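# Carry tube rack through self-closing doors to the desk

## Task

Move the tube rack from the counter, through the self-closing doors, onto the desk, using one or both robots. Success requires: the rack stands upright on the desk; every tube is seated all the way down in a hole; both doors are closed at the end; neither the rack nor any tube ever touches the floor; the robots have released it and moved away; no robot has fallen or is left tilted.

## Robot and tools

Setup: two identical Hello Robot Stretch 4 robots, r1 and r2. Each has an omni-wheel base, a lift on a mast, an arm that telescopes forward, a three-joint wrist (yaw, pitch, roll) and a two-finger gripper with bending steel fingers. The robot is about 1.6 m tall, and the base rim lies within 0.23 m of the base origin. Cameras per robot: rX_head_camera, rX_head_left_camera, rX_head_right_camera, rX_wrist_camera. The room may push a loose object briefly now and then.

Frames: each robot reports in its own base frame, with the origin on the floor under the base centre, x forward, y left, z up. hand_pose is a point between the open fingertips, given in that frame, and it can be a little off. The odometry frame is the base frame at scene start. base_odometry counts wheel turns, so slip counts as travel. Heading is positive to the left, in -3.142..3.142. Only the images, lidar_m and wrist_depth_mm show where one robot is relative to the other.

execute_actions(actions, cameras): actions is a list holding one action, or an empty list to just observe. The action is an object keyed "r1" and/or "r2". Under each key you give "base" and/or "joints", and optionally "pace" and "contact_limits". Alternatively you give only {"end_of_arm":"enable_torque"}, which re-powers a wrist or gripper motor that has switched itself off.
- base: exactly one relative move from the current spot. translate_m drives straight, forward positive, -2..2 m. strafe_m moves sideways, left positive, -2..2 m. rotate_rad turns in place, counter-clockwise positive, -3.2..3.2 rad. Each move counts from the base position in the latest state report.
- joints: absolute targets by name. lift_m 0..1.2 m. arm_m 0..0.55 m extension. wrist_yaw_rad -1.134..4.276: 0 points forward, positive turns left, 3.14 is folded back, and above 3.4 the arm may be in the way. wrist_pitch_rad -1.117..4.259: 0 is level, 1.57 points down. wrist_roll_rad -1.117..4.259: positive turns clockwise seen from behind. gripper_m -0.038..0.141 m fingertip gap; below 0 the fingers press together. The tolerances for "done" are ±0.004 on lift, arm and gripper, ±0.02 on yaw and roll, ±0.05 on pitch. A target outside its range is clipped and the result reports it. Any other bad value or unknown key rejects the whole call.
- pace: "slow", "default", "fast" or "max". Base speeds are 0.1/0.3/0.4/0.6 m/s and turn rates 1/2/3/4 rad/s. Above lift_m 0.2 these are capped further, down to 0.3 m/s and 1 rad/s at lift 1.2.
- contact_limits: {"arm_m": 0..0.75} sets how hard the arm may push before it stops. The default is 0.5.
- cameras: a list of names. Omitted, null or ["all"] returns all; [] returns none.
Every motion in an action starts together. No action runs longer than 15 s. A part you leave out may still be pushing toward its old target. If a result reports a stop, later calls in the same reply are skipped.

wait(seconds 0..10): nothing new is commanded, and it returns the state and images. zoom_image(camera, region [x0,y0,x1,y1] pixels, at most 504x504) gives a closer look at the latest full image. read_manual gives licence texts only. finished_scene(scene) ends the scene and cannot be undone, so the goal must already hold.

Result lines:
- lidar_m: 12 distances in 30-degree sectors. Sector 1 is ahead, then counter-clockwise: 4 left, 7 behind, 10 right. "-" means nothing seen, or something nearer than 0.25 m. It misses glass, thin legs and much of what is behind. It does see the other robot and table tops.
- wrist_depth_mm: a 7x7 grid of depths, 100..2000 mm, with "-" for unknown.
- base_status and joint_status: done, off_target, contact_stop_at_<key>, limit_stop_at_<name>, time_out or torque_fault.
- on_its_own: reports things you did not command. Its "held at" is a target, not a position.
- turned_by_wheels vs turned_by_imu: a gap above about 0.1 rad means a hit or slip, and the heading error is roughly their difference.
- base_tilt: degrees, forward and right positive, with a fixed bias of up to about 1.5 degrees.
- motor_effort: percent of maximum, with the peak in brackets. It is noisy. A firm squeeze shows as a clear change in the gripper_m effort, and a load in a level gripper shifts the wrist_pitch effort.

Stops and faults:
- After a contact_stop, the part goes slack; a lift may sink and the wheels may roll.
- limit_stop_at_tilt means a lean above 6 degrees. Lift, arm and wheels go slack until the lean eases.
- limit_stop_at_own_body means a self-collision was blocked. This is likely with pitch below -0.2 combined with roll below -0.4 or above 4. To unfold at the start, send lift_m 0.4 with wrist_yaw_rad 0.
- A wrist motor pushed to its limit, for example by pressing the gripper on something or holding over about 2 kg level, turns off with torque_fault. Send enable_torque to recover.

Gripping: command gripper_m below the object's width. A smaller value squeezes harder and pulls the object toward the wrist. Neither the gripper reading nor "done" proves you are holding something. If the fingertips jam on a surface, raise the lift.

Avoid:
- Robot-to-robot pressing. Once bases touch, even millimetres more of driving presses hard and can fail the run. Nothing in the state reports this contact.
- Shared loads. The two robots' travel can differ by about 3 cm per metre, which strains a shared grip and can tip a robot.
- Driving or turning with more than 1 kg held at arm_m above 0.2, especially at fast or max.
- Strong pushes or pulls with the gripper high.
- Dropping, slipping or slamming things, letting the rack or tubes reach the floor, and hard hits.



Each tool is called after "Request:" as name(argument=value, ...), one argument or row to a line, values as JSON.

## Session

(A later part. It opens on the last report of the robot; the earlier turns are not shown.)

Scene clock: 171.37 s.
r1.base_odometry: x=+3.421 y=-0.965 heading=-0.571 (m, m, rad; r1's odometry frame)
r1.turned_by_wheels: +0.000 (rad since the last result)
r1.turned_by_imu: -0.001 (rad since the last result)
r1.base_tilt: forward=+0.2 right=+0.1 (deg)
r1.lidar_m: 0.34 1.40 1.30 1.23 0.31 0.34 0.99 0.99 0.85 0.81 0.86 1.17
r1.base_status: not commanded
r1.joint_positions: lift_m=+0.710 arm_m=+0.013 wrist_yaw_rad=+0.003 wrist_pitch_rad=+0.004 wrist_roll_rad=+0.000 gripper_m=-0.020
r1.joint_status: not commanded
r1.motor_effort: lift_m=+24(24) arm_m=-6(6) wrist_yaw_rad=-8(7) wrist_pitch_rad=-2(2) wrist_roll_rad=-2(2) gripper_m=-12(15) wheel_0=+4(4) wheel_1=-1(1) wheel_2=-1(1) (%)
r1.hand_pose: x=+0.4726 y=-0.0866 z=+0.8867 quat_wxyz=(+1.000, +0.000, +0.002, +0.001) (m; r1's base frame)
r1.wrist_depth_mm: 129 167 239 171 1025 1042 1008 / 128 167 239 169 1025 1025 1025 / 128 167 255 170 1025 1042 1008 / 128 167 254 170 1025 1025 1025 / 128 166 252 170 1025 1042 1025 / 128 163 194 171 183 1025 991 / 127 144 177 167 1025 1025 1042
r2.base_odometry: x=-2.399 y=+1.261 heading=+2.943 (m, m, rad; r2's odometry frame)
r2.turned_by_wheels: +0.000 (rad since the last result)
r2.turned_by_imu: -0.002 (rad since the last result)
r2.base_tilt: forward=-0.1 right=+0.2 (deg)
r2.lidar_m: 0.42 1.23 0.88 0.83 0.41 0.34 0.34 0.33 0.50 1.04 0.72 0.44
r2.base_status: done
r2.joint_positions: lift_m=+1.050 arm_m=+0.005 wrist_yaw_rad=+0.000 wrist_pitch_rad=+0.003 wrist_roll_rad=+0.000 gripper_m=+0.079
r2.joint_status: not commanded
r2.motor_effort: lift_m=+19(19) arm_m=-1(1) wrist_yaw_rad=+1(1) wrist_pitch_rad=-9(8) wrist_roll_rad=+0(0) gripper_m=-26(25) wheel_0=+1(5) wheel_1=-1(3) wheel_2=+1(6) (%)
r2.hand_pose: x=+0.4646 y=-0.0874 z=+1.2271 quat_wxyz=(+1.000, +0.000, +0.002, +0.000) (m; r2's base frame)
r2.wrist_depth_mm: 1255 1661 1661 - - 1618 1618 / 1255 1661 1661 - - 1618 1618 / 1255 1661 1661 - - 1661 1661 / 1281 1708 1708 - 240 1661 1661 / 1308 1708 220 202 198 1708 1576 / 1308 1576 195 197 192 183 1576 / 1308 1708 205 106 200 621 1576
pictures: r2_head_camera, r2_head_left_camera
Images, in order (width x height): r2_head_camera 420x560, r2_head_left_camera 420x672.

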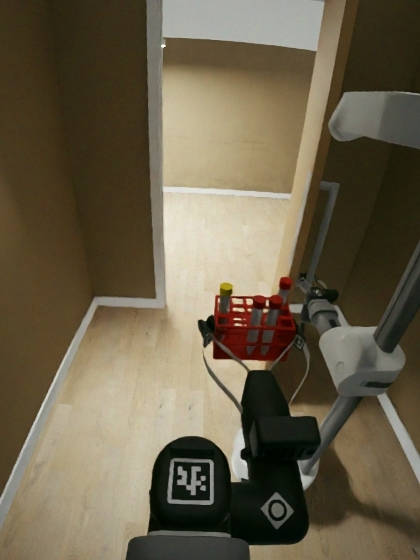

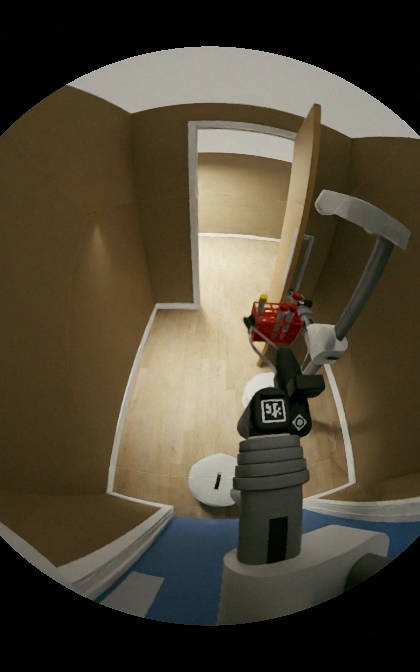

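Request:
execute_actions(
  actions=[
    {"r2":{"base":{"strafe_m":0.2}}},
  ],
  cameras=[],
)

Request:
execute_actions(
  actions=[
    {"r2":{"base":{"translate_m":1.15}}},
  ],
  cameras=["r2_head_camera","r2_head_right_camera"],
)

Scene clock: 173.70 s.
r1.base_odometry: x=+3.421 y=-0.965 heading=-0.571 (m, m, rad; r1's odometry frame)
r1.turned_by_wheels: +0.000 (rad since the last result)
r1.turned_by_imu: -0.001 (rad since the last result)
r1.base_tilt: forward=+0.1 right=+0.1 (deg)
r1.lidar_m: 0.37 1.42 1.32 1.26 0.49 0.69 1.02 0.98 0.84 0.79 0.84 1.16
r1.base_status: not commanded
r1.joint_positions: lift_m=+0.710 arm_m=+0.013 wrist_yaw_rad=+0.003 wrist_pitch_rad=+0.004 wrist_roll_rad=+0.000 gripper_m=-0.020
r1.joint_status: not commanded
r1.motor_effort: lift_m=+24(24) arm_m=-6(5) wrist_yaw_rad=-7(8) wrist_pitch_rad=-2(1) wrist_roll_rad=-1(0) gripper_m=-17(15) wheel_0=+4(4) wheel_1=-1(1) wheel_2=-1(1) (%)
r1.hand_pose: x=+0.4726 y=-0.0866 z=+0.8867 quat_wxyz=(+1.000, +0.000, +0.002, +0.001) (m; r1's base frame)
r1.wrist_depth_mm: 129 167 240 171 1042 1042 1008 / 128 167 239 170 1025 1025 1008 / 128 167 255 170 1025 1025 1008 / 128 167 254 170 1025 1042 1042 / 128 166 252 171 1025 1025 1042 / 128 163 195 171 184 1025 1008 / 127 144 177 167 1025 1008 1025
r2.base_odometry: x=-2.438 y=+1.065 heading=+2.943 (m, m, rad; r2's odometry frame)
r2.turned_by_wheels: +0.000 (rad since the last result)
r2.turned_by_imu: -0.001 (rad since the last result)
r2.base_tilt: forward=-0.1 right=+0.2 (deg)
r2.lidar_m: 0.41 0.95 0.67 0.63 0.39 0.29 0.33 0.35 0.48 0.98 0.70 0.45
r2.base_status: done
r2.joint_positions: lift_m=+1.050 arm_m=+0.005 wrist_yaw_rad=+0.000 wrist_pitch_rad=+0.003 wrist_roll_rad=+0.000 gripper_m=+0.079
r2.joint_status: not commanded
r2.motor_effort: lift_m=+19(19) arm_m=-1(2) wrist_yaw_rad=+1(1) wrist_pitch_rad=-9(8) wrist_roll_rad=+0(0) gripper_m=-27(29) wheel_0=+0(11) wheel_1=+0(7) wheel_2=+0(3) (%)
r2.hand_pose: x=+0.4646 y=-0.0874 z=+1.2271 quat_wxyz=(+1.000, +0.000, +0.002, +0.000) (m; r2's base frame)
r2.wrist_depth_mm: 976 1397 1661 - - 1464 809 / 991 1430 1661 - - 1430 1618 / 1008 1430 1708 - - 1430 1618 / 1025 1499 1661 1708 241 1308 1661 / 1042 1397 220 202 194 1118 1661 / 1025 1229 195 196 193 183 1661 / 1042 1499 205 106 201 1098 866
pictures: none
No camera images: the call's "cameras" was empty. Leave "cameras" out to get every camera's image.

Scene clock: 179.00 s.
r1.base_odometry: x=+3.421 y=-0.965 heading=-0.571 (m, m, rad; r1's odometry frame)
r1.turned_by_wheels: +0.000 (rad since the last result)
r1.turned_by_imu: -0.002 (rad since the last result)
r1.base_tilt: forward=+0.1 right=+0.3 (deg)
r1.lidar_m: 0.36 0.59 0.52 1.25 1.31 1.07 1.01 0.97 0.83 0.79 0.86 1.18
r1.base_status: not commanded
r1.joint_positions: lift_m=+0.710 arm_m=+0.013 wrist_yaw_rad=+0.003 wrist_pitch_rad=+0.004 wrist_roll_rad=+0.000 gripper_m=-0.020
r1.joint_status: not commanded
r1.motor_effort: lift_m=+24(24) arm_m=-6(6) wrist_yaw_rad=-8(8) wrist_pitch_rad=-2(1) wrist_roll_rad=-1(2) gripper_m=-13(13) wheel_0=+4(4) wheel_1=-1(1) wheel_2=-1(1) (%)
r1.hand_pose: x=+0.4726 y=-0.0866 z=+0.8867 quat_wxyz=(+1.000, +0.000, +0.002, +0.001) (m; r1's base frame)
r1.wrist_depth_mm: 129 167 239 170 1008 1025 1008 / 128 167 240 171 1008 1042 1042 / 128 167 256 170 1008 1008 1025 / 128 167 254 170 1008 1042 1025 / 128 165 251 171 1008 1025 1025 / 128 163 194 171 183 1008 1025 / 127 144 178 167 1042 1008 1008
r2.base_odometry: x=-3.565 y=+1.292 heading=+2.943 (m, m, rad; r2's odometry frame)
r2.turned_by_wheels: +0.000 (rad since the last result)
r2.turned_by_imu: -0.004 (rad since the last result)
r2.base_tilt: forward=-0.1 right=+0.2 (deg)
r2.lidar_m: 0.39 0.82 0.69 0.65 0.68 0.93 1.43 0.60 0.54 0.57 0.64 0.44
r2.base_status: done
r2.joint_positions: lift_m=+1.050 arm_m=+0.005 wrist_yaw_rad=+0.000 wrist_pitch_rad=+0.003 wrist_roll_rad=+0.000 gripper_m=+0.079
r2.joint_status: not commanded
r2.motor_effort: lift_m=+19(19) arm_m=-1(1) wrist_yaw_rad=+0(2) wrist_pitch_rad=-9(8) wrist_roll_rad=+0(1) gripper_m=-25(27) wheel_0=+0(5) wheel_1=+1(4) wheel_2=+0(14) (%)
r2.hand_pose: x=+0.4646 y=-0.0874 z=+1.2271 quat_wxyz=(+1.000, +0.000, +0.002, +0.000) (m; r2's base frame)
r2.wrist_depth_mm: 559 549 591 - - - - / 559 554 615 - - - - / 559 564 597 - - - - / 564 569 564 - 241 - - / 574 574 220 202 193 - - / 585 564 195 197 192 183 - / 585 585 205 106 200 - -
pictures: r2_head_camera, r2_head_right_camera
Images, in order (width x height): r2_head_camera 420x560, r2_head_right_camera 420x672.

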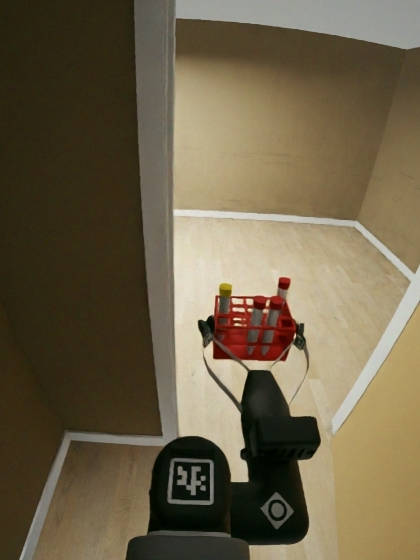

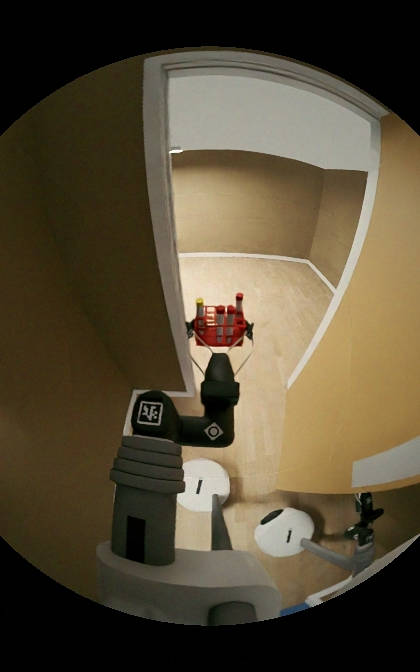

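Request:
execute_actions(
  actions=[
    {"r2":{"base":{"translate_m":0.2}}},
  ],
  cameras=[],
)

Request:
execute_actions(
  actions=[
    {"r2":{"base":{"strafe_m":-0.3}}},
  ],
  cameras=["r2_head_camera","r2_head_right_camera"],
)

Scene clock: 181.37 s.
r1.base_odometry: x=+3.421 y=-0.965 heading=-0.571 (m, m, rad; r1's odometry frame)
r1.turned_by_wheels: +0.000 (rad since the last result)
r1.turned_by_imu: -0.001 (rad since the last result)
r1.base_tilt: forward=+0.2 right=+0.2 (deg)
r1.lidar_m: 0.35 0.66 0.68 1.25 1.30 1.07 1.02 0.98 0.85 0.80 0.84 1.17
r1.base_status: not commanded
r1.joint_positions: lift_m=+0.710 arm_m=+0.013 wrist_yaw_rad=+0.003 wrist_pitch_rad=+0.004 wrist_roll_rad=+0.000 gripper_m=-0.020
r1.joint_status: not commanded
r1.motor_effort: lift_m=+24(23) arm_m=-6(5) wrist_yaw_rad=-8(7) wrist_pitch_rad=-1(2) wrist_roll_rad=-2(2) gripper_m=-14(15) wheel_0=+4(4) wheel_1=-1(1) wheel_2=-1(1) (%)
r1.hand_pose: x=+0.4726 y=-0.0866 z=+0.8867 quat_wxyz=(+1.000, +0.000, +0.002, +0.001) (m; r1's base frame)
r1.wrist_depth_mm: 129 167 238 171 1025 1042 1008 / 128 167 239 170 1008 1042 1042 / 128 167 256 170 1025 1042 1008 / 128 167 255 170 1025 1025 1008 / 128 166 252 170 1008 1042 1008 / 128 163 195 170 183 1042 1008 / 127 144 177 167 1025 1008 1025
r2.base_odometry: x=-3.762 y=+1.331 heading=+2.943 (m, m, rad; r2's odometry frame)
r2.turned_by_wheels: +0.000 (rad since the last result)
r2.turned_by_imu: -0.001 (rad since the last result)
r2.base_tilt: forward=-0.2 right=+0.2 (deg)
r2.lidar_m: 0.43 0.61 0.69 0.66 0.70 0.93 1.63 0.70 0.60 0.60 0.70 0.43
r2.base_status: done
r2.joint_positions: lift_m=+1.050 arm_m=+0.005 wrist_yaw_rad=+0.000 wrist_pitch_rad=+0.003 wrist_roll_rad=+0.000 gripper_m=+0.079
r2.joint_status: not commanded
r2.motor_effort: lift_m=+19(19) arm_m=-2(1) wrist_yaw_rad=+1(1) wrist_pitch_rad=-8(9) wrist_roll_rad=+0(1) gripper_m=-28(28) wheel_0=+0(4) wheel_1=-1(5) wheel_2=+2(7) (%)
r2.hand_pose: x=+0.4646 y=-0.0874 z=+1.2271 quat_wxyz=(+1.000, +0.000, +0.002, +0.000) (m; r2's base frame)
r2.wrist_depth_mm: 355 347 - - - - - / 362 355 - - - - - / 364 364 - - - - - / 368 368 - - 240 - - / 370 359 220 202 192 - - / 377 364 195 196 192 182 - / 379 379 206 106 201 - -
pictures: none
No camera images: the call's "cameras" was empty. Leave "cameras" out to get every camera's image.

Scene clock: 183.70 s.
r1.base_odometry: x=+3.421 y=-0.965 heading=-0.571 (m, m, rad; r1's odometry frame)
r1.turned_by_wheels: +0.000 (rad since the last result)
r1.turned_by_imu: -0.001 (rad since the last result)
r1.base_tilt: forward=+0.2 right=+0.1 (deg)
r1.lidar_m: 0.36 0.51 1.28 1.25 1.29 1.08 1.03 0.98 0.83 0.80 0.86 1.14
r1.base_status: not commanded
r1.joint_positions: lift_m=+0.710 arm_m=+0.013 wrist_yaw_rad=+0.003 wrist_pitch_rad=+0.004 wrist_roll_rad=+0.000 gripper_m=-0.020
r1.joint_status: not commanded
r1.motor_effort: lift_m=+24(24) arm_m=-5(6) wrist_yaw_rad=-8(7) wrist_pitch_rad=-2(2) wrist_roll_rad=-1(2) gripper_m=-14(13) wheel_0=+4(4) wheel_1=-1(1) wheel_2=-1(1) (%)
r1.hand_pose: x=+0.4726 y=-0.0866 z=+0.8867 quat_wxyz=(+1.000, +0.000, +0.002, +0.001) (m; r1's base frame)
r1.wrist_depth_mm: 129 167 239 170 1025 1025 1025 / 128 167 240 170 1025 1025 1025 / 128 167 255 170 1025 1042 1042 / 128 167 254 170 1025 1025 1025 / 128 166 252 171 1025 1025 1042 / 128 163 195 171 184 1008 1025 / 127 144 177 167 1008 1025 1025
r2.base_odometry: x=-3.702 y=+1.625 heading=+2.943 (m, m, rad; r2's odometry frame)
r2.turned_by_wheels: +0.000 (rad since the last result)
r2.turned_by_imu: +0.001 (rad since the last result)
r2.base_tilt: forward=-0.1 right=+0.2 (deg)
r2.lidar_m: 0.41 0.71 0.84 0.96 1.00 1.36 0.57 0.35 0.30 0.31 0.34 0.45
r2.base_status: done
r2.joint_positions: lift_m=+1.050 arm_m=+0.005 wrist_yaw_rad=+0.000 wrist_pitch_rad=+0.003 wrist_roll_rad=+0.000 gripper_m=+0.079
r2.joint_status: not commanded
r2.motor_effort: lift_m=+19(19) arm_m=-1(2) wrist_yaw_rad=+1(2) wrist_pitch_rad=-9(8) wrist_roll_rad=+0(1) gripper_m=-25(25) wheel_0=-1(9) wheel_1=+1(9) wheel_2=+1(3) (%)
r2.hand_pose: x=+0.4646 y=-0.0874 z=+1.2271 quat_wxyz=(+1.000, +0.000, +0.002, +0.000) (m; r2's base frame)
r2.wrist_depth_mm: - - - - - - - / - - - - - - - / - - - - - - - / - - - - 242 - - / - - 220 202 193 - - / - - 195 197 193 182 - / - - 206 106 201 - -
pictures: r2_head_camera, r2_head_right_camera
Images, in order (width x height): r2_head_camera 420x560, r2_head_right_camera 420x672.

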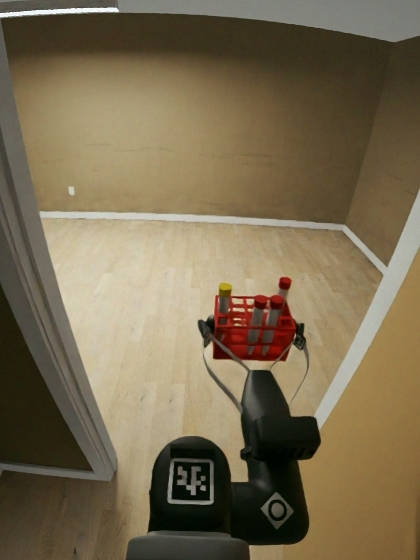

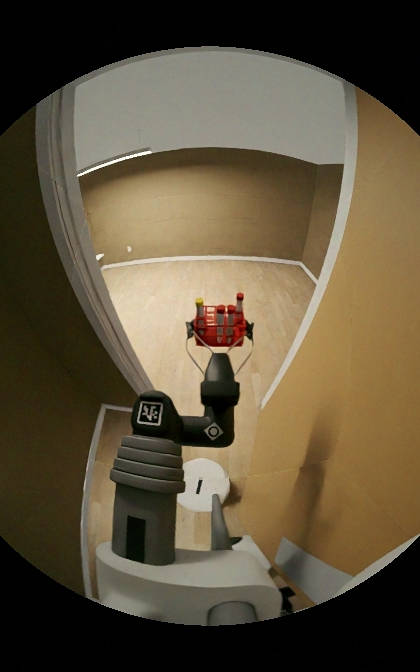

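Request:
execute_actions(
  actions=[
    {"r2":{"base":{"translate_m":1.4}}},
  ],
  cameras=["r2_head_camera","r2_head_left_camera","r1_head_left_camera"],
)

Scene clock: 190.10 s.
r1.base_odometry: x=+3.421 y=-0.965 heading=-0.571 (m, m, rad; r1's odometry frame)
r1.turned_by_wheels: +0.000 (rad since the last result)
r1.turned_by_imu: -0.002 (rad since the last result)
r1.base_tilt: forward=+0.0 right=+0.2 (deg)
r1.lidar_m: 0.34 1.42 1.31 1.25 1.30 1.09 1.01 0.97 0.86 0.80 0.86 1.18
r1.base_status: not commanded
r1.joint_positions: lift_m=+0.710 arm_m=+0.013 wrist_yaw_rad=+0.003 wrist_pitch_rad=+0.004 wrist_roll_rad=+0.000 gripper_m=-0.020
r1.joint_status: not commanded
r1.motor_effort: lift_m=+24(24) arm_m=-6(5) wrist_yaw_rad=-7(8) wrist_pitch_rad=-2(2) wrist_roll_rad=-1(1) gripper_m=-13(14) wheel_0=+4(4) wheel_1=-1(1) wheel_2=-1(1) (%)
r1.hand_pose: x=+0.4726 y=-0.0866 z=+0.8867 quat_wxyz=(+1.000, +0.000, +0.002, +0.001) (m; r1's base frame)
r1.wrist_depth_mm: 129 167 238 171 1025 1042 1008 / 128 168 239 170 1042 1025 1008 / 128 167 255 170 1025 1025 1025 / 128 167 255 170 1025 1025 1008 / 128 166 251 170 1008 1025 1025 / 128 163 195 171 183 1042 1025 / 127 144 177 167 1025 1025 1008
r2.base_odometry: x=-5.075 y=+1.901 heading=+2.943 (m, m, rad; r2's odometry frame)
r2.turned_by_wheels: +0.000 (rad since the last result)
r2.turned_by_imu: -0.005 (rad since the last result)
r2.base_tilt: forward=-0.1 right=+0.2 (deg)
r2.lidar_m: 0.42 2.55 1.90 1.82 0.99 0.79 1.38 0.84 0.96 2.12 2.19 0.46
r2.base_status: done
r2.joint_positions: lift_m=+1.050 arm_m=+0.005 wrist_yaw_rad=+0.000 wrist_pitch_rad=+0.003 wrist_roll_rad=+0.000 gripper_m=+0.079
r2.joint_status: not commanded
r2.motor_effort: lift_m=+19(19) arm_m=-1(1) wrist_yaw_rad=+3(1) wrist_pitch_rad=-8(9) wrist_roll_rad=+0(0) gripper_m=-25(26) wheel_0=+1(7) wheel_1=-1(7) wheel_2=+0(6) (%)
r2.hand_pose: x=+0.4646 y=-0.0874 z=+1.2271 quat_wxyz=(+1.000, +0.000, +0.002, +0.000) (m; r2's base frame)
r2.wrist_depth_mm: - - - - - - - / - - - - - - - / - - - - - - - / - - - - 241 - - / - - 220 202 193 - - / - - 195 196 192 183 - / - - 206 106 200 - -
pictures: r1_head_left_camera, r2_head_camera, r2_head_left_camera
Images, in order (width x height): r1_head_left_camera 420x672, r2_head_camera 420x560, r2_head_left_camera 420x672.

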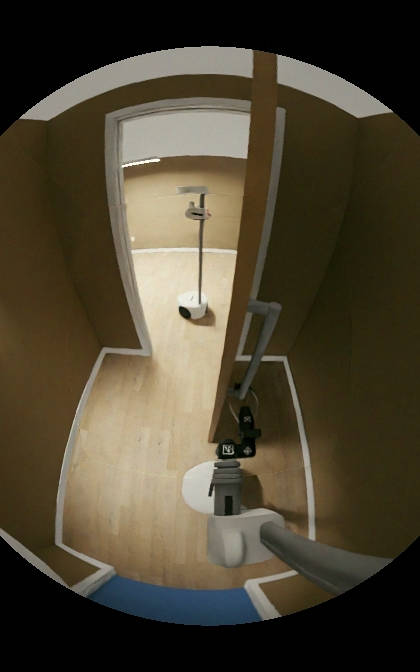

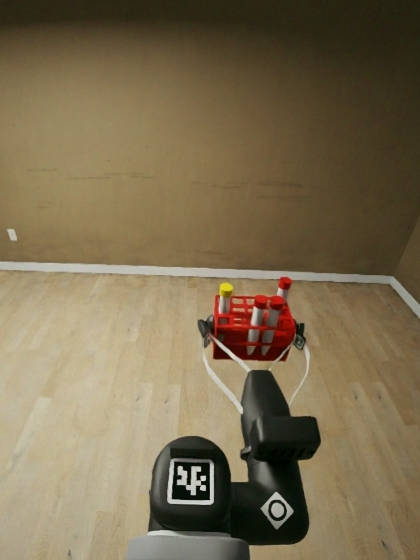

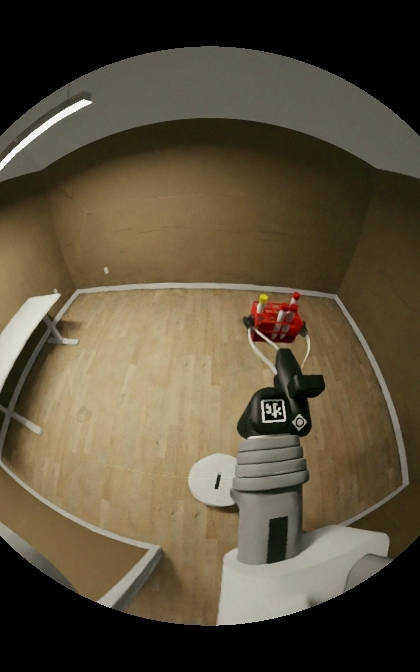

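Request:
execute_actions(
  actions=[
    {"r1":{"base":{"strafe_m":0.25},"joints":{"gripper_m":0.08},"pace":"slow"},"r2":{"base":{"rotate_rad":1.57},"joints":{"lift_m":0.9},"pace":"slow"}},
  ],
  cameras=["r1_wrist_camera","r1_head_camera","r2_head_camera","r2_wrist_camera"],
)

Scene clock: 194.17 s.
r1.base_odometry: x=+3.556 y=-0.755 heading=-0.571 (m, m, rad; r1's odometry frame)
r1.turned_by_wheels: +0.000 (rad since the last result)
r1.turned_by_imu: -0.001 (rad since the last result)
r1.base_tilt: forward=+0.1 right=+0.1 (deg)
r1.lidar_m: 0.72 0.78 1.04 1.00 1.05 1.06 1.02 1.07 1.11 1.05 1.10 1.21
r1.base_status: done
r1.joint_positions: lift_m=+0.710 arm_m=+0.013 wrist_yaw_rad=+0.000 wrist_pitch_rad=+0.006 wrist_roll_rad=+0.000 gripper_m=+0.080
r1.joint_status: all done
r1.motor_effort: lift_m=+24(24) arm_m=-5(6) wrist_yaw_rad=+0(10) wrist_pitch_rad=-5(8) wrist_roll_rad=-1(1) gripper_m=+1(18) wheel_0=-1(7) wheel_1=+1(5) wheel_2=+0(8) (%)
r1.hand_pose: x=+0.4724 y=-0.0873 z=+0.8863 quat_wxyz=(+1.000, +0.000, +0.003, +0.000) (m; r1's base frame)
r1.wrist_depth_mm: 525 574 668 768 946 1025 1025 / 525 580 668 778 917 1025 1025 / 525 574 654 759 917 1042 1042 / 517 574 661 768 917 1042 1042 / 525 569 654 768 917 1042 1025 / 517 569 211 768 196 1025 1025 / 517 544 627 142 917 1025 1042
r2.base_odometry: x=-5.075 y=+1.901 heading=-1.771 (m, m, rad; r2's odometry frame)
r2.turned_by_wheels: +1.570 (rad since the last result)
r2.turned_by_imu: +1.581 (rad since the last result)
r2.base_tilt: forward=-0.1 right=+0.2 (deg)
r2.lidar_m: 0.41 0.98 0.77 0.97 0.85 0.94 2.12 2.21 2.57 2.44 2.52 0.45
r2.base_status: done
r2.joint_positions: lift_m=+0.900 arm_m=+0.005 wrist_yaw_rad=+0.000 wrist_pitch_rad=+0.003 wrist_roll_rad=+0.000 gripper_m=+0.079
r2.joint_status: all done
r2.motor_effort: lift_m=+13(19) arm_m=-1(1) wrist_yaw_rad=+1(1) wrist_pitch_rad=-10(9) wrist_roll_rad=-1(1) gripper_m=-26(27) wheel_0=-1(3) wheel_1=-2(5) wheel_2=-1(8) (%)
r2.hand_pose: x=+0.4646 y=-0.0874 z=+1.0776 quat_wxyz=(+1.000, +0.000, +0.002, +0.000) (m; r2's base frame)
r2.wrist_depth_mm: 1025 1464 - - - - - / 1025 1499 - - - - - / 1060 1537 - - - - - / 1078 1576 - - 240 - - / 1098 1464 220 202 196 - - / 1078 1308 195 198 192 183 - / 1098 1618 206 106 201 - -
pictures: r1_head_camera, r1_wrist_camera, r2_head_camera, r2_wrist_camera
Images, in order (width x height): r1_head_camera 420x560, r1_wrist_camera 616x392, r2_head_camera 420x560, r2_wrist_camera 616x392.

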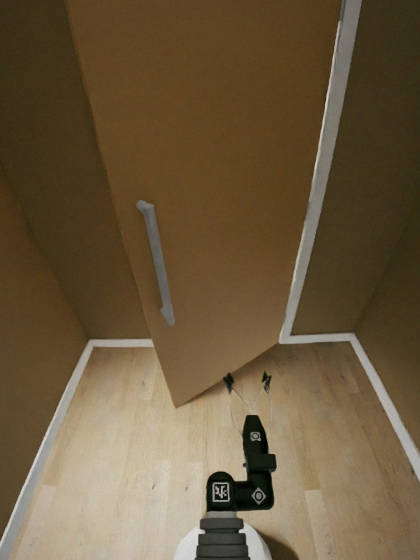

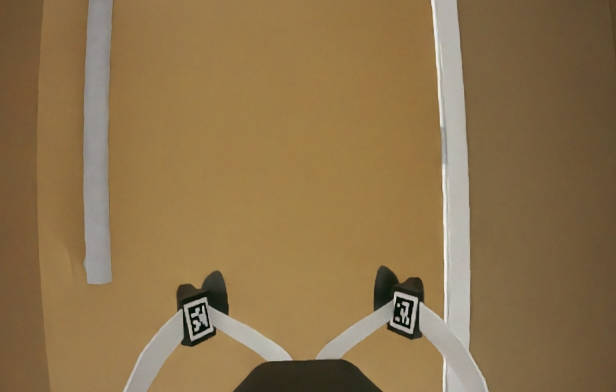

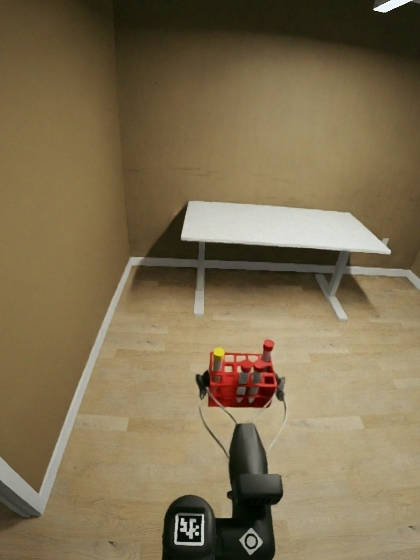

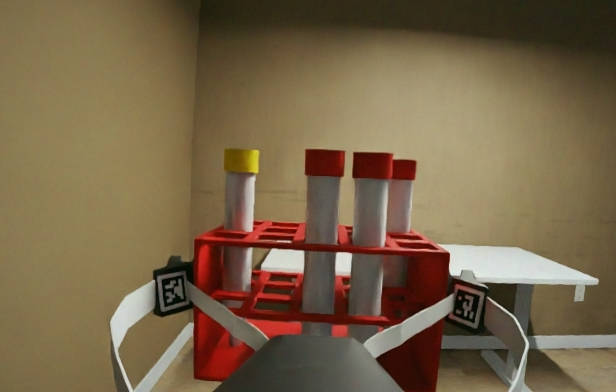

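Request:
execute_actions(
  actions=[
    {"r2":{"base":{"translate_m":1.28},"joints":{"lift_m":0.74}}},
  ],
  cameras=["r1_head_left_camera","r2_head_camera","r2_wrist_camera"],
)

Scene clock: 200.23 s.
r1.base_odometry: x=+3.556 y=-0.755 heading=-0.571 (m, m, rad; r1's odometry frame)
r1.turned_by_wheels: +0.000 (rad since the last result)
r1.turned_by_imu: -0.002 (rad since the last result)
r1.base_tilt: forward=-0.1 right=+0.3 (deg)
r1.lidar_m: 1.23 1.20 1.04 0.99 1.04 1.06 1.02 1.07 1.10 1.03 1.12 1.31
r1.base_status: not commanded
r1.joint_positions: lift_m=+0.710 arm_m=+0.013 wrist_yaw_rad=+0.000 wrist_pitch_rad=+0.006 wrist_roll_rad=+0.000 gripper_m=+0.080
r1.joint_status: not commanded
r1.motor_effort: lift_m=+23(24) arm_m=-5(6) wrist_yaw_rad=+0(1) wrist_pitch_rad=-5(6) wrist_roll_rad=-1(1) gripper_m=+0(1) wheel_0=-1(1) wheel_1=+1(1) wheel_2=+0(0) (%)
r1.hand_pose: x=+0.4724 y=-0.0873 z=+0.8863 quat_wxyz=(+1.000, +0.000, +0.003, +0.000) (m; r1's base frame)
r1.wrist_depth_mm: 991 1025 1008 1008 1042 1025 1042 / 1008 1008 1008 1025 1025 1008 1025 / 991 1025 1008 1025 1025 1025 1025 / 1008 1008 1008 1008 1042 1025 1042 / 991 991 1008 1025 1025 1025 1025 / 991 1025 211 1008 196 1025 1042 / 991 991 1008 143 1008 1025 1042
r2.base_odometry: x=-5.329 y=+0.647 heading=-1.771 (m, m, rad; r2's odometry frame)
r2.turned_by_wheels: +0.000 (rad since the last result)
r2.turned_by_imu: -0.005 (rad since the last result)
r2.base_tilt: forward=-0.1 right=+0.2 (deg)
r2.lidar_m: 0.42 1.03 0.73 0.66 0.72 0.98 2.61 3.52 2.54 2.43 0.76 0.47
r2.base_status: done
r2.joint_positions: lift_m=+0.740 arm_m=+0.005 wrist_yaw_rad=+0.000 wrist_pitch_rad=+0.003 wrist_roll_rad=+0.000 gripper_m=+0.079
r2.joint_status: all done
r2.motor_effort: lift_m=+13(13) arm_m=-2(2) wrist_yaw_rad=+0(2) wrist_pitch_rad=-9(9) wrist_roll_rad=+0(0) gripper_m=-27(27) wheel_0=+1(6) wheel_1=-1(5) wheel_2=+0(10) (%)
r2.hand_pose: x=+0.4646 y=-0.0874 z=+0.9176 quat_wxyz=(+1.000, +0.000, +0.002, +0.000) (m; r2's base frame)
r2.wrist_depth_mm: 1042 1060 1060 1042 1078 1060 1060 / 1098 1078 1078 1078 1078 1078 1078 / 1078 1098 1098 1078 1078 1098 1078 / 1098 1098 1078 1098 240 1098 1078 / 1118 1118 220 202 195 1098 1098 / 1138 1098 195 197 192 182 732 / 1118 525 205 106 201 500 535
pictures: r1_head_left_camera, r2_head_camera, r2_wrist_camera
Images, in order (width x height): r1_head_left_camera 420x672, r2_head_camera 420x560, r2_wrist_camera 616x392.

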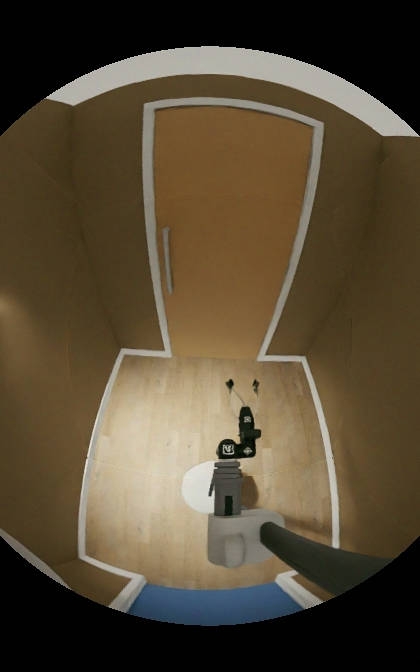

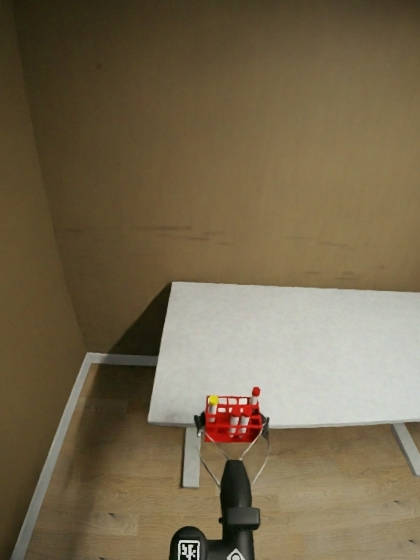

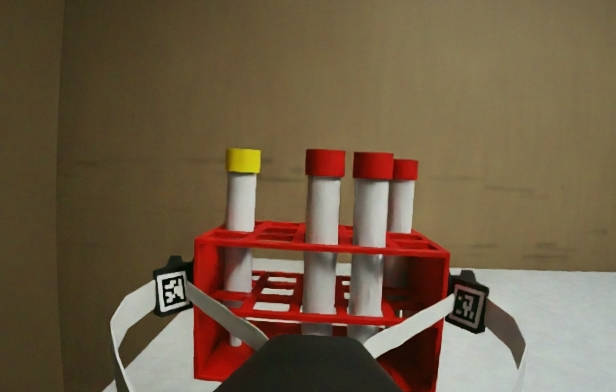

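Request:
execute_actions(
  actions=[
    {"r2":{"joints":{"lift_m":0.66,"arm_m":0.33}}},
  ],
  cameras=["r2_head_camera","r2_wrist_camera"],
)

Scene clock: 202.77 s.
r1.base_odometry: x=+3.556 y=-0.755 heading=-0.571 (m, m, rad; r1's odometry frame)
r1.turned_by_wheels: +0.000 (rad since the last result)
r1.turned_by_imu: -0.001 (rad since the last result)
r1.base_tilt: forward=+0.1 right=+0.2 (deg)
r1.lidar_m: 1.25 1.22 1.05 1.00 1.04 1.06 1.03 1.07 1.11 1.04 1.10 1.29
r1.base_status: not commanded
r1.joint_positions: lift_m=+0.710 arm_m=+0.013 wrist_yaw_rad=+0.000 wrist_pitch_rad=+0.006 wrist_roll_rad=+0.000 gripper_m=+0.080
r1.joint_status: not commanded
r1.motor_effort: lift_m=+24(23) arm_m=-6(6) wrist_yaw_rad=-1(0) wrist_pitch_rad=-6(5) wrist_roll_rad=+0(2) gripper_m=+1(3) wheel_0=-1(1) wheel_1=+1(1) wheel_2=+0(0) (%)
r1.hand_pose: x=+0.4724 y=-0.0873 z=+0.8863 quat_wxyz=(+1.000, +0.000, +0.003, +0.000) (m; r1's base frame)
r1.wrist_depth_mm: 1008 1008 1025 1025 1042 1025 1042 / 976 1025 1008 1008 1042 1042 1060 / 991 991 1008 1025 1042 1025 1025 / 991 1008 1025 1025 1025 1025 1025 / 991 976 991 1025 1025 1025 1025 / 991 1008 210 1008 196 1025 1042 / 1008 991 1042 143 1025 1008 1042
r2.base_odometry: x=-5.329 y=+0.647 heading=-1.771 (m, m, rad; r2's odometry frame)
r2.turned_by_wheels: +0.000 (rad since the last result)
r2.turned_by_imu: +0.000 (rad since the last result)
r2.base_tilt: forward=-0.1 right=+0.1 (deg)
r2.lidar_m: 0.52 1.02 0.71 0.69 0.72 0.99 2.58 3.52 2.53 2.42 0.78 0.56
r2.base_status: not commanded
r2.joint_positions: lift_m=+0.660 arm_m=+0.329 wrist_yaw_rad=+0.000 wrist_pitch_rad=+0.003 wrist_roll_rad=+0.000 gripper_m=+0.079
r2.joint_status: all done
r2.motor_effort: lift_m=+14(12) arm_m=+4(3) wrist_yaw_rad=+2(3) wrist_pitch_rad=-9(9) wrist_roll_rad=+0(0) gripper_m=-25(26) wheel_0=+1(1) wheel_1=-1(1) wheel_2=+0(0) (%)
r2.hand_pose: x=+0.7886 y=-0.0874 z=+0.8376 quat_wxyz=(+1.000, +0.000, +0.002, +0.000) (m; r2's base frame)
r2.wrist_depth_mm: 759 768 759 759 759 759 759 / 768 759 768 768 768 768 768 / 788 788 768 778 768 778 768 / 788 778 788 778 241 778 778 / 798 798 220 202 194 788 788 / 798 377 195 197 193 183 496 / 342 322 206 106 201 342 362
pictures: r2_head_camera, r2_wrist_camera
Images, in order (width x height): r2_head_camera 420x560, r2_wrist_camera 616x392.

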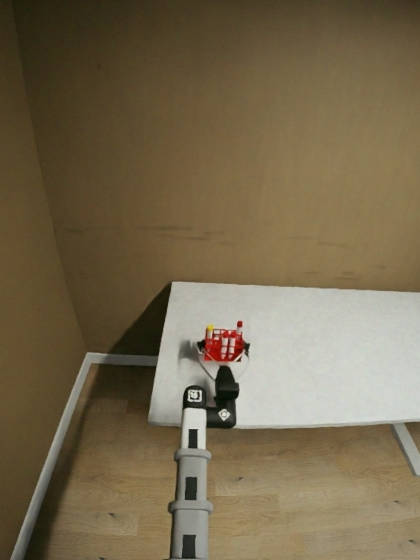

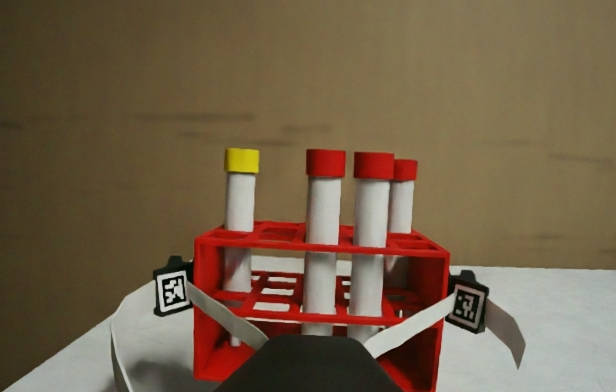

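Request:
execute_actions(
  actions=[
    {"r2":{"joints":{"lift_m":0.61,"arm_m":0.27},"pace":"slow"}},
  ],
  cameras=["r2_wrist_camera"],
)

Scene clock: 204.90 s.
r1.base_odometry: x=+3.556 y=-0.755 heading=-0.571 (m, m, rad; r1's odometry frame)
r1.turned_by_wheels: +0.000 (rad since the last result)
r1.turned_by_imu: -0.001 (rad since the last result)
r1.base_tilt: forward=+0.2 right=+0.3 (deg)
r1.lidar_m: 1.23 1.21 1.06 0.99 1.06 1.05 1.03 1.08 1.10 1.04 1.10 1.32
r1.base_status: not commanded
r1.joint_positions: lift_m=+0.710 arm_m=+0.013 wrist_yaw_rad=+0.000 wrist_pitch_rad=+0.006 wrist_roll_rad=+0.000 gripper_m=+0.080
r1.joint_status: not commanded
r1.motor_effort: lift_m=+23(24) arm_m=-6(6) wrist_yaw_rad=+0(1) wrist_pitch_rad=-5(5) wrist_roll_rad=-3(1) gripper_m=+4(1) wheel_0=-1(1) wheel_1=+1(1) wheel_2=+0(0) (%)
r1.hand_pose: x=+0.4724 y=-0.0873 z=+0.8863 quat_wxyz=(+1.000, +0.000, +0.003, +0.000) (m; r1's base frame)
r1.wrist_depth_mm: 1008 1008 1025 1025 1025 1025 1025 / 991 1008 1008 1025 1025 1008 1025 / 1008 991 1008 1008 1042 1042 1025 / 991 991 991 1008 1042 1025 1042 / 976 991 1025 1025 1025 1025 1025 / 991 991 209 1008 196 1025 1025 / 991 991 1008 142 1008 1025 1042
r2.base_odometry: x=-5.329 y=+0.647 heading=-1.771 (m, m, rad; r2's odometry frame)
r2.turned_by_wheels: +0.000 (rad since the last result)
r2.turned_by_imu: +0.000 (rad since the last result)
r2.base_tilt: forward=-0.1 right=+0.1 (deg)
r2.lidar_m: 0.53 1.02 0.73 0.70 0.71 0.98 2.60 3.52 2.54 2.42 0.77 0.55
r2.base_status: not commanded
r2.joint_positions: lift_m=+0.610 arm_m=+0.271 wrist_yaw_rad=+0.000 wrist_pitch_rad=+0.003 wrist_roll_rad=+0.000 gripper_m=+0.079
r2.joint_status: all done
r2.motor_effort: lift_m=+13(12) arm_m=-4(3) wrist_yaw_rad=+0(0) wrist_pitch_rad=-9(9) wrist_roll_rad=-1(0) gripper_m=-26(25) wheel_0=+1(1) wheel_1=-1(1) wheel_2=+0(0) (%)
r2.hand_pose: x=+0.7302 y=-0.0874 z=+0.7876 quat_wxyz=(+1.000, +0.000, +0.002, +0.000) (m; r2's base frame)
r2.wrist_depth_mm: 820 820 831 820 809 809 798 / 842 820 831 831 831 820 820 / 842 831 831 831 831 831 831 / 842 842 831 842 241 842 831 / 854 842 220 202 194 634 654 / 300 270 195 197 192 183 357 / 226 230 205 106 200 245 259
pictures: r2_wrist_camera
Images, in order (width x height): r2_wrist_camera 616x392.

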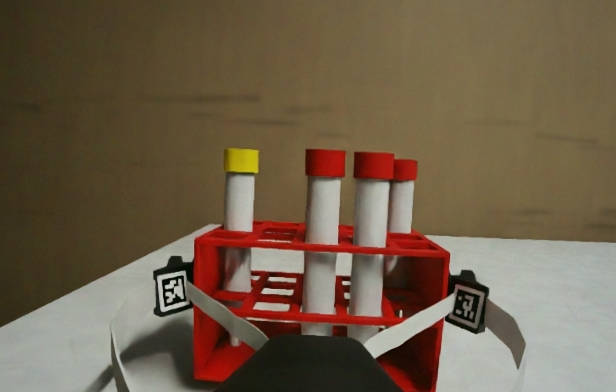

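Need about 13 mm more.

Request:
execute_actions(
  actions=[
    {"r2":{"joints":{"lift_m":0.598},"pace":"slow"}},
  ],
  cameras=["r2_wrist_camera"],
)

Scene clock: 205.87 s.
r1.base_odometry: x=+3.556 y=-0.755 heading=-0.571 (m, m, rad; r1's odometry frame)
r1.turned_by_wheels: +0.000 (rad since the last result)
r1.turned_by_imu: +0.000 (rad since the last result)
r1.base_tilt: forward=+0.1 right=+0.4 (deg)
r1.lidar_m: 1.23 1.24 1.05 0.99 1.05 1.08 1.02 1.07 1.10 1.05 1.10 1.31
r1.base_status: not commanded
r1.joint_positions: lift_m=+0.710 arm_m=+0.013 wrist_yaw_rad=+0.000 wrist_pitch_rad=+0.006 wrist_roll_rad=+0.000 gripper_m=+0.080
r1.joint_status: not commanded
r1.motor_effort: lift_m=+24(24) arm_m=-6(6) wrist_yaw_rad=+0(1) wrist_pitch_rad=-7(6) wrist_roll_rad=-2(1) gripper_m=-3(3) wheel_0=-1(1) wheel_1=+1(1) wheel_2=+0(0) (%)
r1.hand_pose: x=+0.4724 y=-0.0873 z=+0.8863 quat_wxyz=(+1.000, +0.000, +0.003, +0.000) (m; r1's base frame)
r1.wrist_depth_mm: 1008 1008 1008 1042 1042 1025 1025 / 1008 1008 1008 1025 1008 1025 1042 / 991 1008 1008 1008 1025 1025 1025 / 1008 1008 1008 1008 1025 1042 1042 / 1025 991 1008 1008 1008 1025 1060 / 991 1008 210 1008 196 1025 1025 / 1008 991 1008 142 1008 1025 1025
r2.base_odometry: x=-5.329 y=+0.647 heading=-1.771 (m, m, rad; r2's odometry frame)
r2.turned_by_wheels: +0.000 (rad since the last result)
r2.turned_by_imu: +0.000 (rad since the last result)
r2.base_tilt: forward=-0.1 right=+0.1 (deg)
r2.lidar_m: 0.53 1.02 0.73 0.69 0.72 1.00 2.58 3.51 2.53 2.42 0.78 0.58
r2.base_status: not commanded
r2.joint_positions: lift_m=+0.598 arm_m=+0.271 wrist_yaw_rad=+0.000 wrist_pitch_rad=+0.003 wrist_roll_rad=+0.000 gripper_m=+0.079
r2.joint_status: all done
r2.motor_effort: lift_m=+13(13) arm_m=-5(4) wrist_yaw_rad=+1(0) wrist_pitch_rad=-8(8) wrist_roll_rad=+0(0) gripper_m=-25(26) wheel_0=+1(1) wheel_1=-1(1) wheel_2=+0(0) (%)
r2.hand_pose: x=+0.7302 y=-0.0874 z=+0.7756 quat_wxyz=(+1.000, +0.000, +0.002, +0.000) (m; r2's base frame)
r2.wrist_depth_mm: 820 820 820 809 820 809 809 / 820 831 831 831 831 820 820 / 842 831 831 831 831 831 820 / 842 842 831 842 240 842 831 / 854 854 220 202 193 574 591 / 268 245 194 196 191 182 324 / 204 208 204 106 201 221 235
pictures: r2_wrist_camera
Images, in order (width x height): r2_wrist_camera 616x392.

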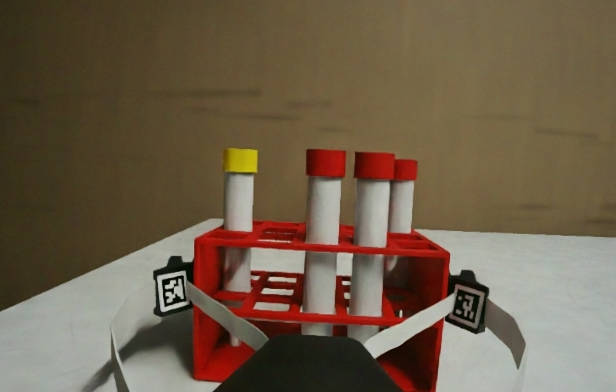

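Request:
execute_actions(
  actions=[
    {"r2":{"joints":{"gripper_m":0.141}}},
  ],
  cameras=["r2_wrist_camera"],
)

Request:
execute_actions(
  actions=[
    {"r2":{"joints":{"arm_m":0.05}}},
  ],
  cameras=["r2_wrist_camera","r2_head_camera"],
)

Scene clock: 211.07 s.
r1.base_odometry: x=+3.556 y=-0.755 heading=-0.571 (m, m, rad; r1's odometry frame)
r1.turned_by_wheels: +0.000 (rad since the last result)
r1.turned_by_imu: -0.001 (rad since the last result)
r1.base_tilt: forward=+0.0 right=+0.2 (deg)
r1.lidar_m: 1.24 1.23 1.04 1.01 1.04 1.06 1.01 1.08 1.11 1.06 1.10 1.31
r1.base_status: not commanded
r1.joint_positions: lift_m=+0.710 arm_m=+0.013 wrist_yaw_rad=+0.000 wrist_pitch_rad=+0.006 wrist_roll_rad=+0.000 gripper_m=+0.080
r1.joint_status: not commanded
r1.motor_effort: lift_m=+24(24) arm_m=-6(6) wrist_yaw_rad=-1(0) wrist_pitch_rad=-6(6) wrist_roll_rad=-2(1) gripper_m=-6(1) wheel_0=-1(1) wheel_1=+1(1) wheel_2=+0(0) (%)
r1.hand_pose: x=+0.4724 y=-0.0873 z=+0.8863 quat_wxyz=(+1.000, +0.000, +0.003, +0.000) (m; r1's base frame)
r1.wrist_depth_mm: 1008 1008 1025 1025 1025 1042 1025 / 1008 991 1025 1025 1025 1042 1025 / 991 991 1008 1008 1025 1008 1025 / 1008 1008 1008 1025 1025 1025 1025 / 991 991 1008 1008 1025 1008 1025 / 991 991 211 1025 196 1025 1042 / 991 976 1008 142 1008 1025 1025
r2.base_odometry: x=-5.329 y=+0.647 heading=-1.771 (m, m, rad; r2's odometry frame)
r2.turned_by_wheels: +0.000 (rad since the last result)
r2.turned_by_imu: -0.001 (rad since the last result)
r2.base_tilt: forward=-0.1 right=+0.1 (deg)
r2.lidar_m: 0.52 1.02 0.73 0.68 0.73 1.00 2.60 3.53 2.54 2.43 0.78 0.57
r2.base_status: not commanded
r2.joint_positions: lift_m=+0.598 arm_m=+0.271 wrist_yaw_rad=+0.000 wrist_pitch_rad=+0.003 wrist_roll_rad=+0.000 gripper_m=+0.141
r2.joint_status: all done
r2.motor_effort: lift_m=+13(13) arm_m=-4(4) wrist_yaw_rad=+1(3) wrist_pitch_rad=-6(9) wrist_roll_rad=+0(0) gripper_m=-1(26) wheel_0=+1(1) wheel_1=-1(1) wheel_2=+0(0) (%)
r2.hand_pose: x=+0.7302 y=-0.0874 z=+0.7758 quat_wxyz=(+1.000, +0.000, +0.001, +0.000) (m; r2's base frame)
r2.wrist_depth_mm: 831 820 820 820 809 809 820 / 831 831 820 831 820 820 820 / 831 842 831 820 831 820 820 / 842 842 854 842 254 842 842 / 866 854 229 210 215 580 603 / 271 264 232 207 206 218 324 / 206 204 209 106 216 222 237
pictures: r2_wrist_camera
Images, in order (width x height): r2_wrist_camera 616x392.

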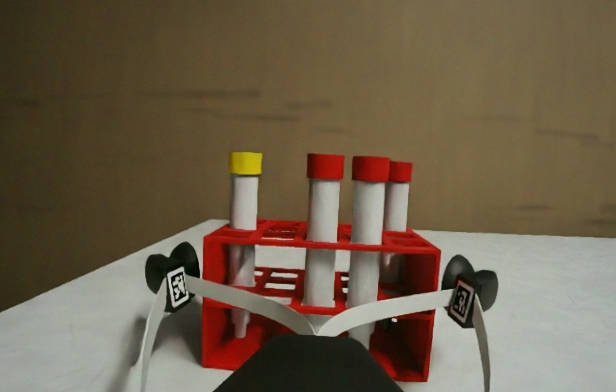

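Scene clock: 212.83 s.
r1.base_odometry: x=+3.556 y=-0.755 heading=-0.571 (m, m, rad; r1's odometry frame)
r1.turned_by_wheels: +0.000 (rad since the last result)
r1.turned_by_imu: -0.001 (rad since the last result)
r1.base_tilt: forward=+0.1 right=+0.2 (deg)
r1.lidar_m: 1.24 1.24 1.05 1.00 1.06 1.06 1.01 1.08 1.09 1.04 1.10 1.31
r1.base_status: not commanded
r1.joint_positions: lift_m=+0.710 arm_m=+0.013 wrist_yaw_rad=+0.000 wrist_pitch_rad=+0.006 wrist_roll_rad=+0.000 gripper_m=+0.080
r1.joint_status: not commanded
r1.motor_effort: lift_m=+24(24) arm_m=-6(6) wrist_yaw_rad=+0(0) wrist_pitch_rad=-6(6) wrist_roll_rad=-1(1) gripper_m=-1(2) wheel_0=-1(1) wheel_1=+1(1) wheel_2=+0(0) (%)
r1.hand_pose: x=+0.4724 y=-0.0873 z=+0.8863 quat_wxyz=(+1.000, +0.000, +0.003, +0.000) (m; r1's base frame)
r1.wrist_depth_mm: 1008 1008 1008 1025 1025 1025 1025 / 1008 1008 1025 1042 1008 1042 1025 / 960 1008 1008 1008 1025 1025 1042 / 1008 1008 1008 1008 1025 1025 1042 / 991 1008 1008 1008 1008 1025 1042 / 976 991 210 1008 196 1008 1042 / 1008 976 1025 142 1025 1025 1042
r2.base_odometry: x=-5.329 y=+0.647 heading=-1.771 (m, m, rad; r2's odometry frame)
r2.turned_by_wheels: +0.000 (rad since the last result)
r2.turned_by_imu: +0.000 (rad since the last result)
r2.base_tilt: forward=-0.1 right=+0.2 (deg)
r2.lidar_m: 0.52 1.03 0.73 0.68 0.73 0.96 2.57 3.51 2.54 2.42 0.77 0.55
r2.base_status: not commanded
r2.joint_positions: lift_m=+0.598 arm_m=+0.051 wrist_yaw_rad=+0.000 wrist_pitch_rad=+0.002 wrist_roll_rad=+0.000 gripper_m=+0.141
r2.joint_status: all done
r2.motor_effort: lift_m=+13(13) arm_m=-4(6) wrist_yaw_rad=+2(1) wrist_pitch_rad=-7(6) wrist_roll_rad=+0(0) gripper_m=+0(1) wheel_0=+1(1) wheel_1=-1(1) wheel_2=+0(0) (%)
r2.hand_pose: x=+0.5101 y=-0.0874 z=+0.7759 quat_wxyz=(+1.000, +0.000, +0.001, +0.000) (m; r2's base frame)
r2.wrist_depth_mm: 1025 1008 1025 1042 1025 1008 1025 / 1042 1042 1042 1042 1008 1025 1025 / 1042 1042 1060 1042 1042 1042 1042 / 1042 1042 1060 452 1060 1042 1042 / 1060 1060 508 452 496 591 609 / 274 272 268 315 276 218 330 / 1098 1078 271 106 266 264 263
pictures: r2_head_camera, r2_wrist_camera
Images, in order (width x height): r2_head_camera 420x560, r2_wrist_camera 616x392.

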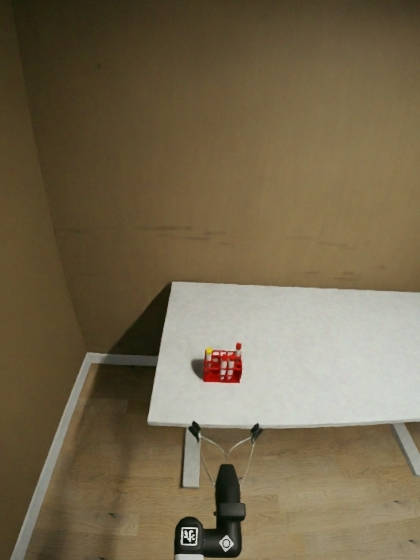

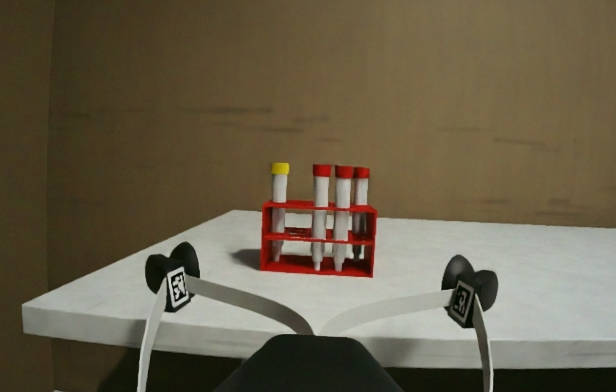

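Request:
zoom_image(
  camera="r2_wrist_camera",
  region=[250, 150, 390, 290],
)

Request:
execute_actions(
  actions=[
    {"r2":{"base":{"translate_m":-0.4},"joints":{"arm_m":0.005},"pace":"fast"},"r1":{"base":{"rotate_rad":1.57},"pace":"fast"}},
  ],
  cameras=["r2_wrist_camera","r1_head_left_camera","r1_head_camera"],
)

Region (250, 150, 390, 290) of r2_wrist_camera's 616x392 image, scaled by 3.600.

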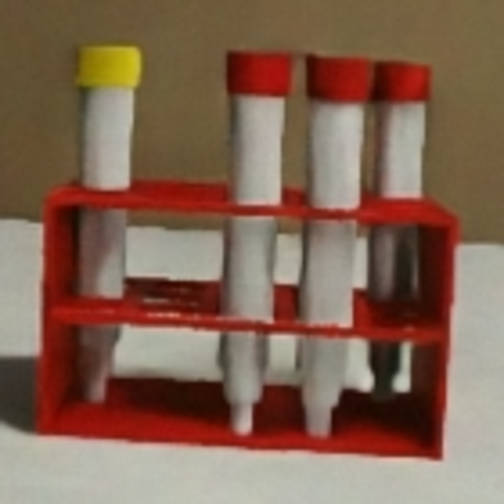

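Scene clock: 215.57 s.
r1.base_odometry: x=+3.556 y=-0.755 heading=+0.999 (m, m, rad; r1's odometry frame)
r1.turned_by_wheels: +1.570 (rad since the last result)
r1.turned_by_imu: +1.590 (rad since the last result)
r1.base_tilt: forward=+0.0 right=+0.1 (deg)
r1.lidar_m: 0.99 1.04 1.05 1.01 1.08 1.12 1.05 1.12 1.29 1.25 1.22 1.06
r1.base_status: done
r1.joint_positions: lift_m=+0.710 arm_m=+0.013 wrist_yaw_rad=+0.000 wrist_pitch_rad=+0.006 wrist_roll_rad=+0.000 gripper_m=+0.080
r1.joint_status: not commanded
r1.motor_effort: lift_m=+24(24) arm_m=-6(6) wrist_yaw_rad=+0(1) wrist_pitch_rad=-6(5) wrist_roll_rad=-1(1) gripper_m=-2(2) wheel_0=-1(6) wheel_1=+0(7) wheel_2=+0(9) (%)
r1.hand_pose: x=+0.4724 y=-0.0874 z=+0.8863 quat_wxyz=(+1.000, +0.000, +0.003, +0.000) (m; r1's base frame)
r1.wrist_depth_mm: 759 750 768 778 778 778 788 / 759 759 759 768 768 778 788 / 759 759 768 768 778 778 798 / 759 759 768 768 778 778 788 / 759 768 768 778 768 778 788 / 759 759 210 768 196 778 778 / 759 759 778 142 768 778 798
r2.base_odometry: x=-5.249 y=+1.039 heading=-1.770 (m, m, rad; r2's odometry frame)
r2.turned_by_wheels: +0.000 (rad since the last result)
r2.turned_by_imu: +0.001 (rad since the last result)
r2.base_tilt: forward=-0.1 right=+0.2 (deg)
r2.lidar_m: 0.93 1.00 0.73 0.67 0.72 1.09 2.59 3.12 2.55 2.43 1.36 0.99
r2.base_status: done
r2.joint_positions: lift_m=+0.598 arm_m=+0.006 wrist_yaw_rad=+0.000 wrist_pitch_rad=+0.002 wrist_roll_rad=+0.000 gripper_m=+0.141
r2.joint_status: all done
r2.motor_effort: lift_m=+13(13) arm_m=-4(5) wrist_yaw_rad=-1(1) wrist_pitch_rad=-6(6) wrist_roll_rad=+0(1) gripper_m=+1(0) wheel_0=+0(8) wheel_1=+0(6) wheel_2=+0(8) (%)
r2.hand_pose: x=+0.4651 y=-0.0874 z=+0.7759 quat_wxyz=(+1.000, +0.000, +0.001, +0.000) (m; r2's base frame)
r2.wrist_depth_mm: 1042 1430 1464 1464 1430 1430 1430 / 1042 1430 1464 1464 1464 1464 1464 / 1078 1464 1499 1464 1464 1464 1430 / 1078 1499 1499 904 1464 1464 1464 / 1118 1499 1499 1499 1499 715 946 / 1098 1397 1537 1537 1464 218 1499 / 1098 1397 1499 106 1499 1537 1499
pictures: r1_head_camera, r1_head_left_camera, r2_wrist_camera
Images, in order (width x height): r1_head_camera 420x560, r1_head_left_camera 420x672, r2_wrist_camera 616x392.

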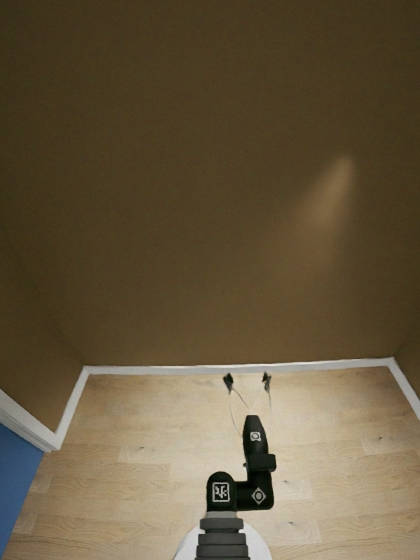

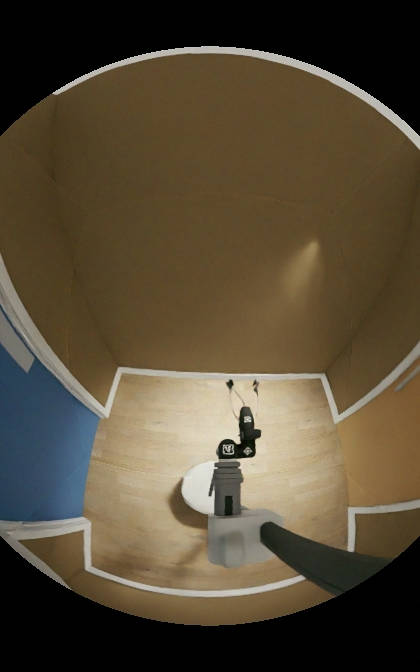

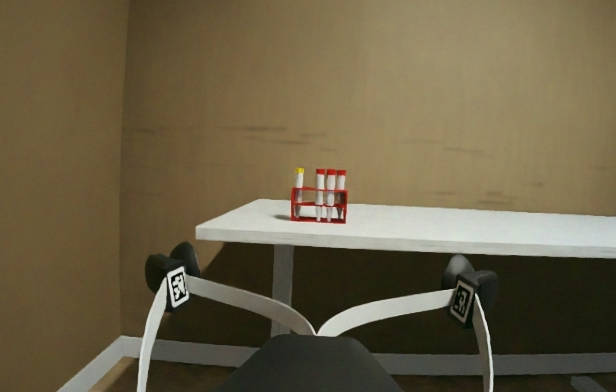

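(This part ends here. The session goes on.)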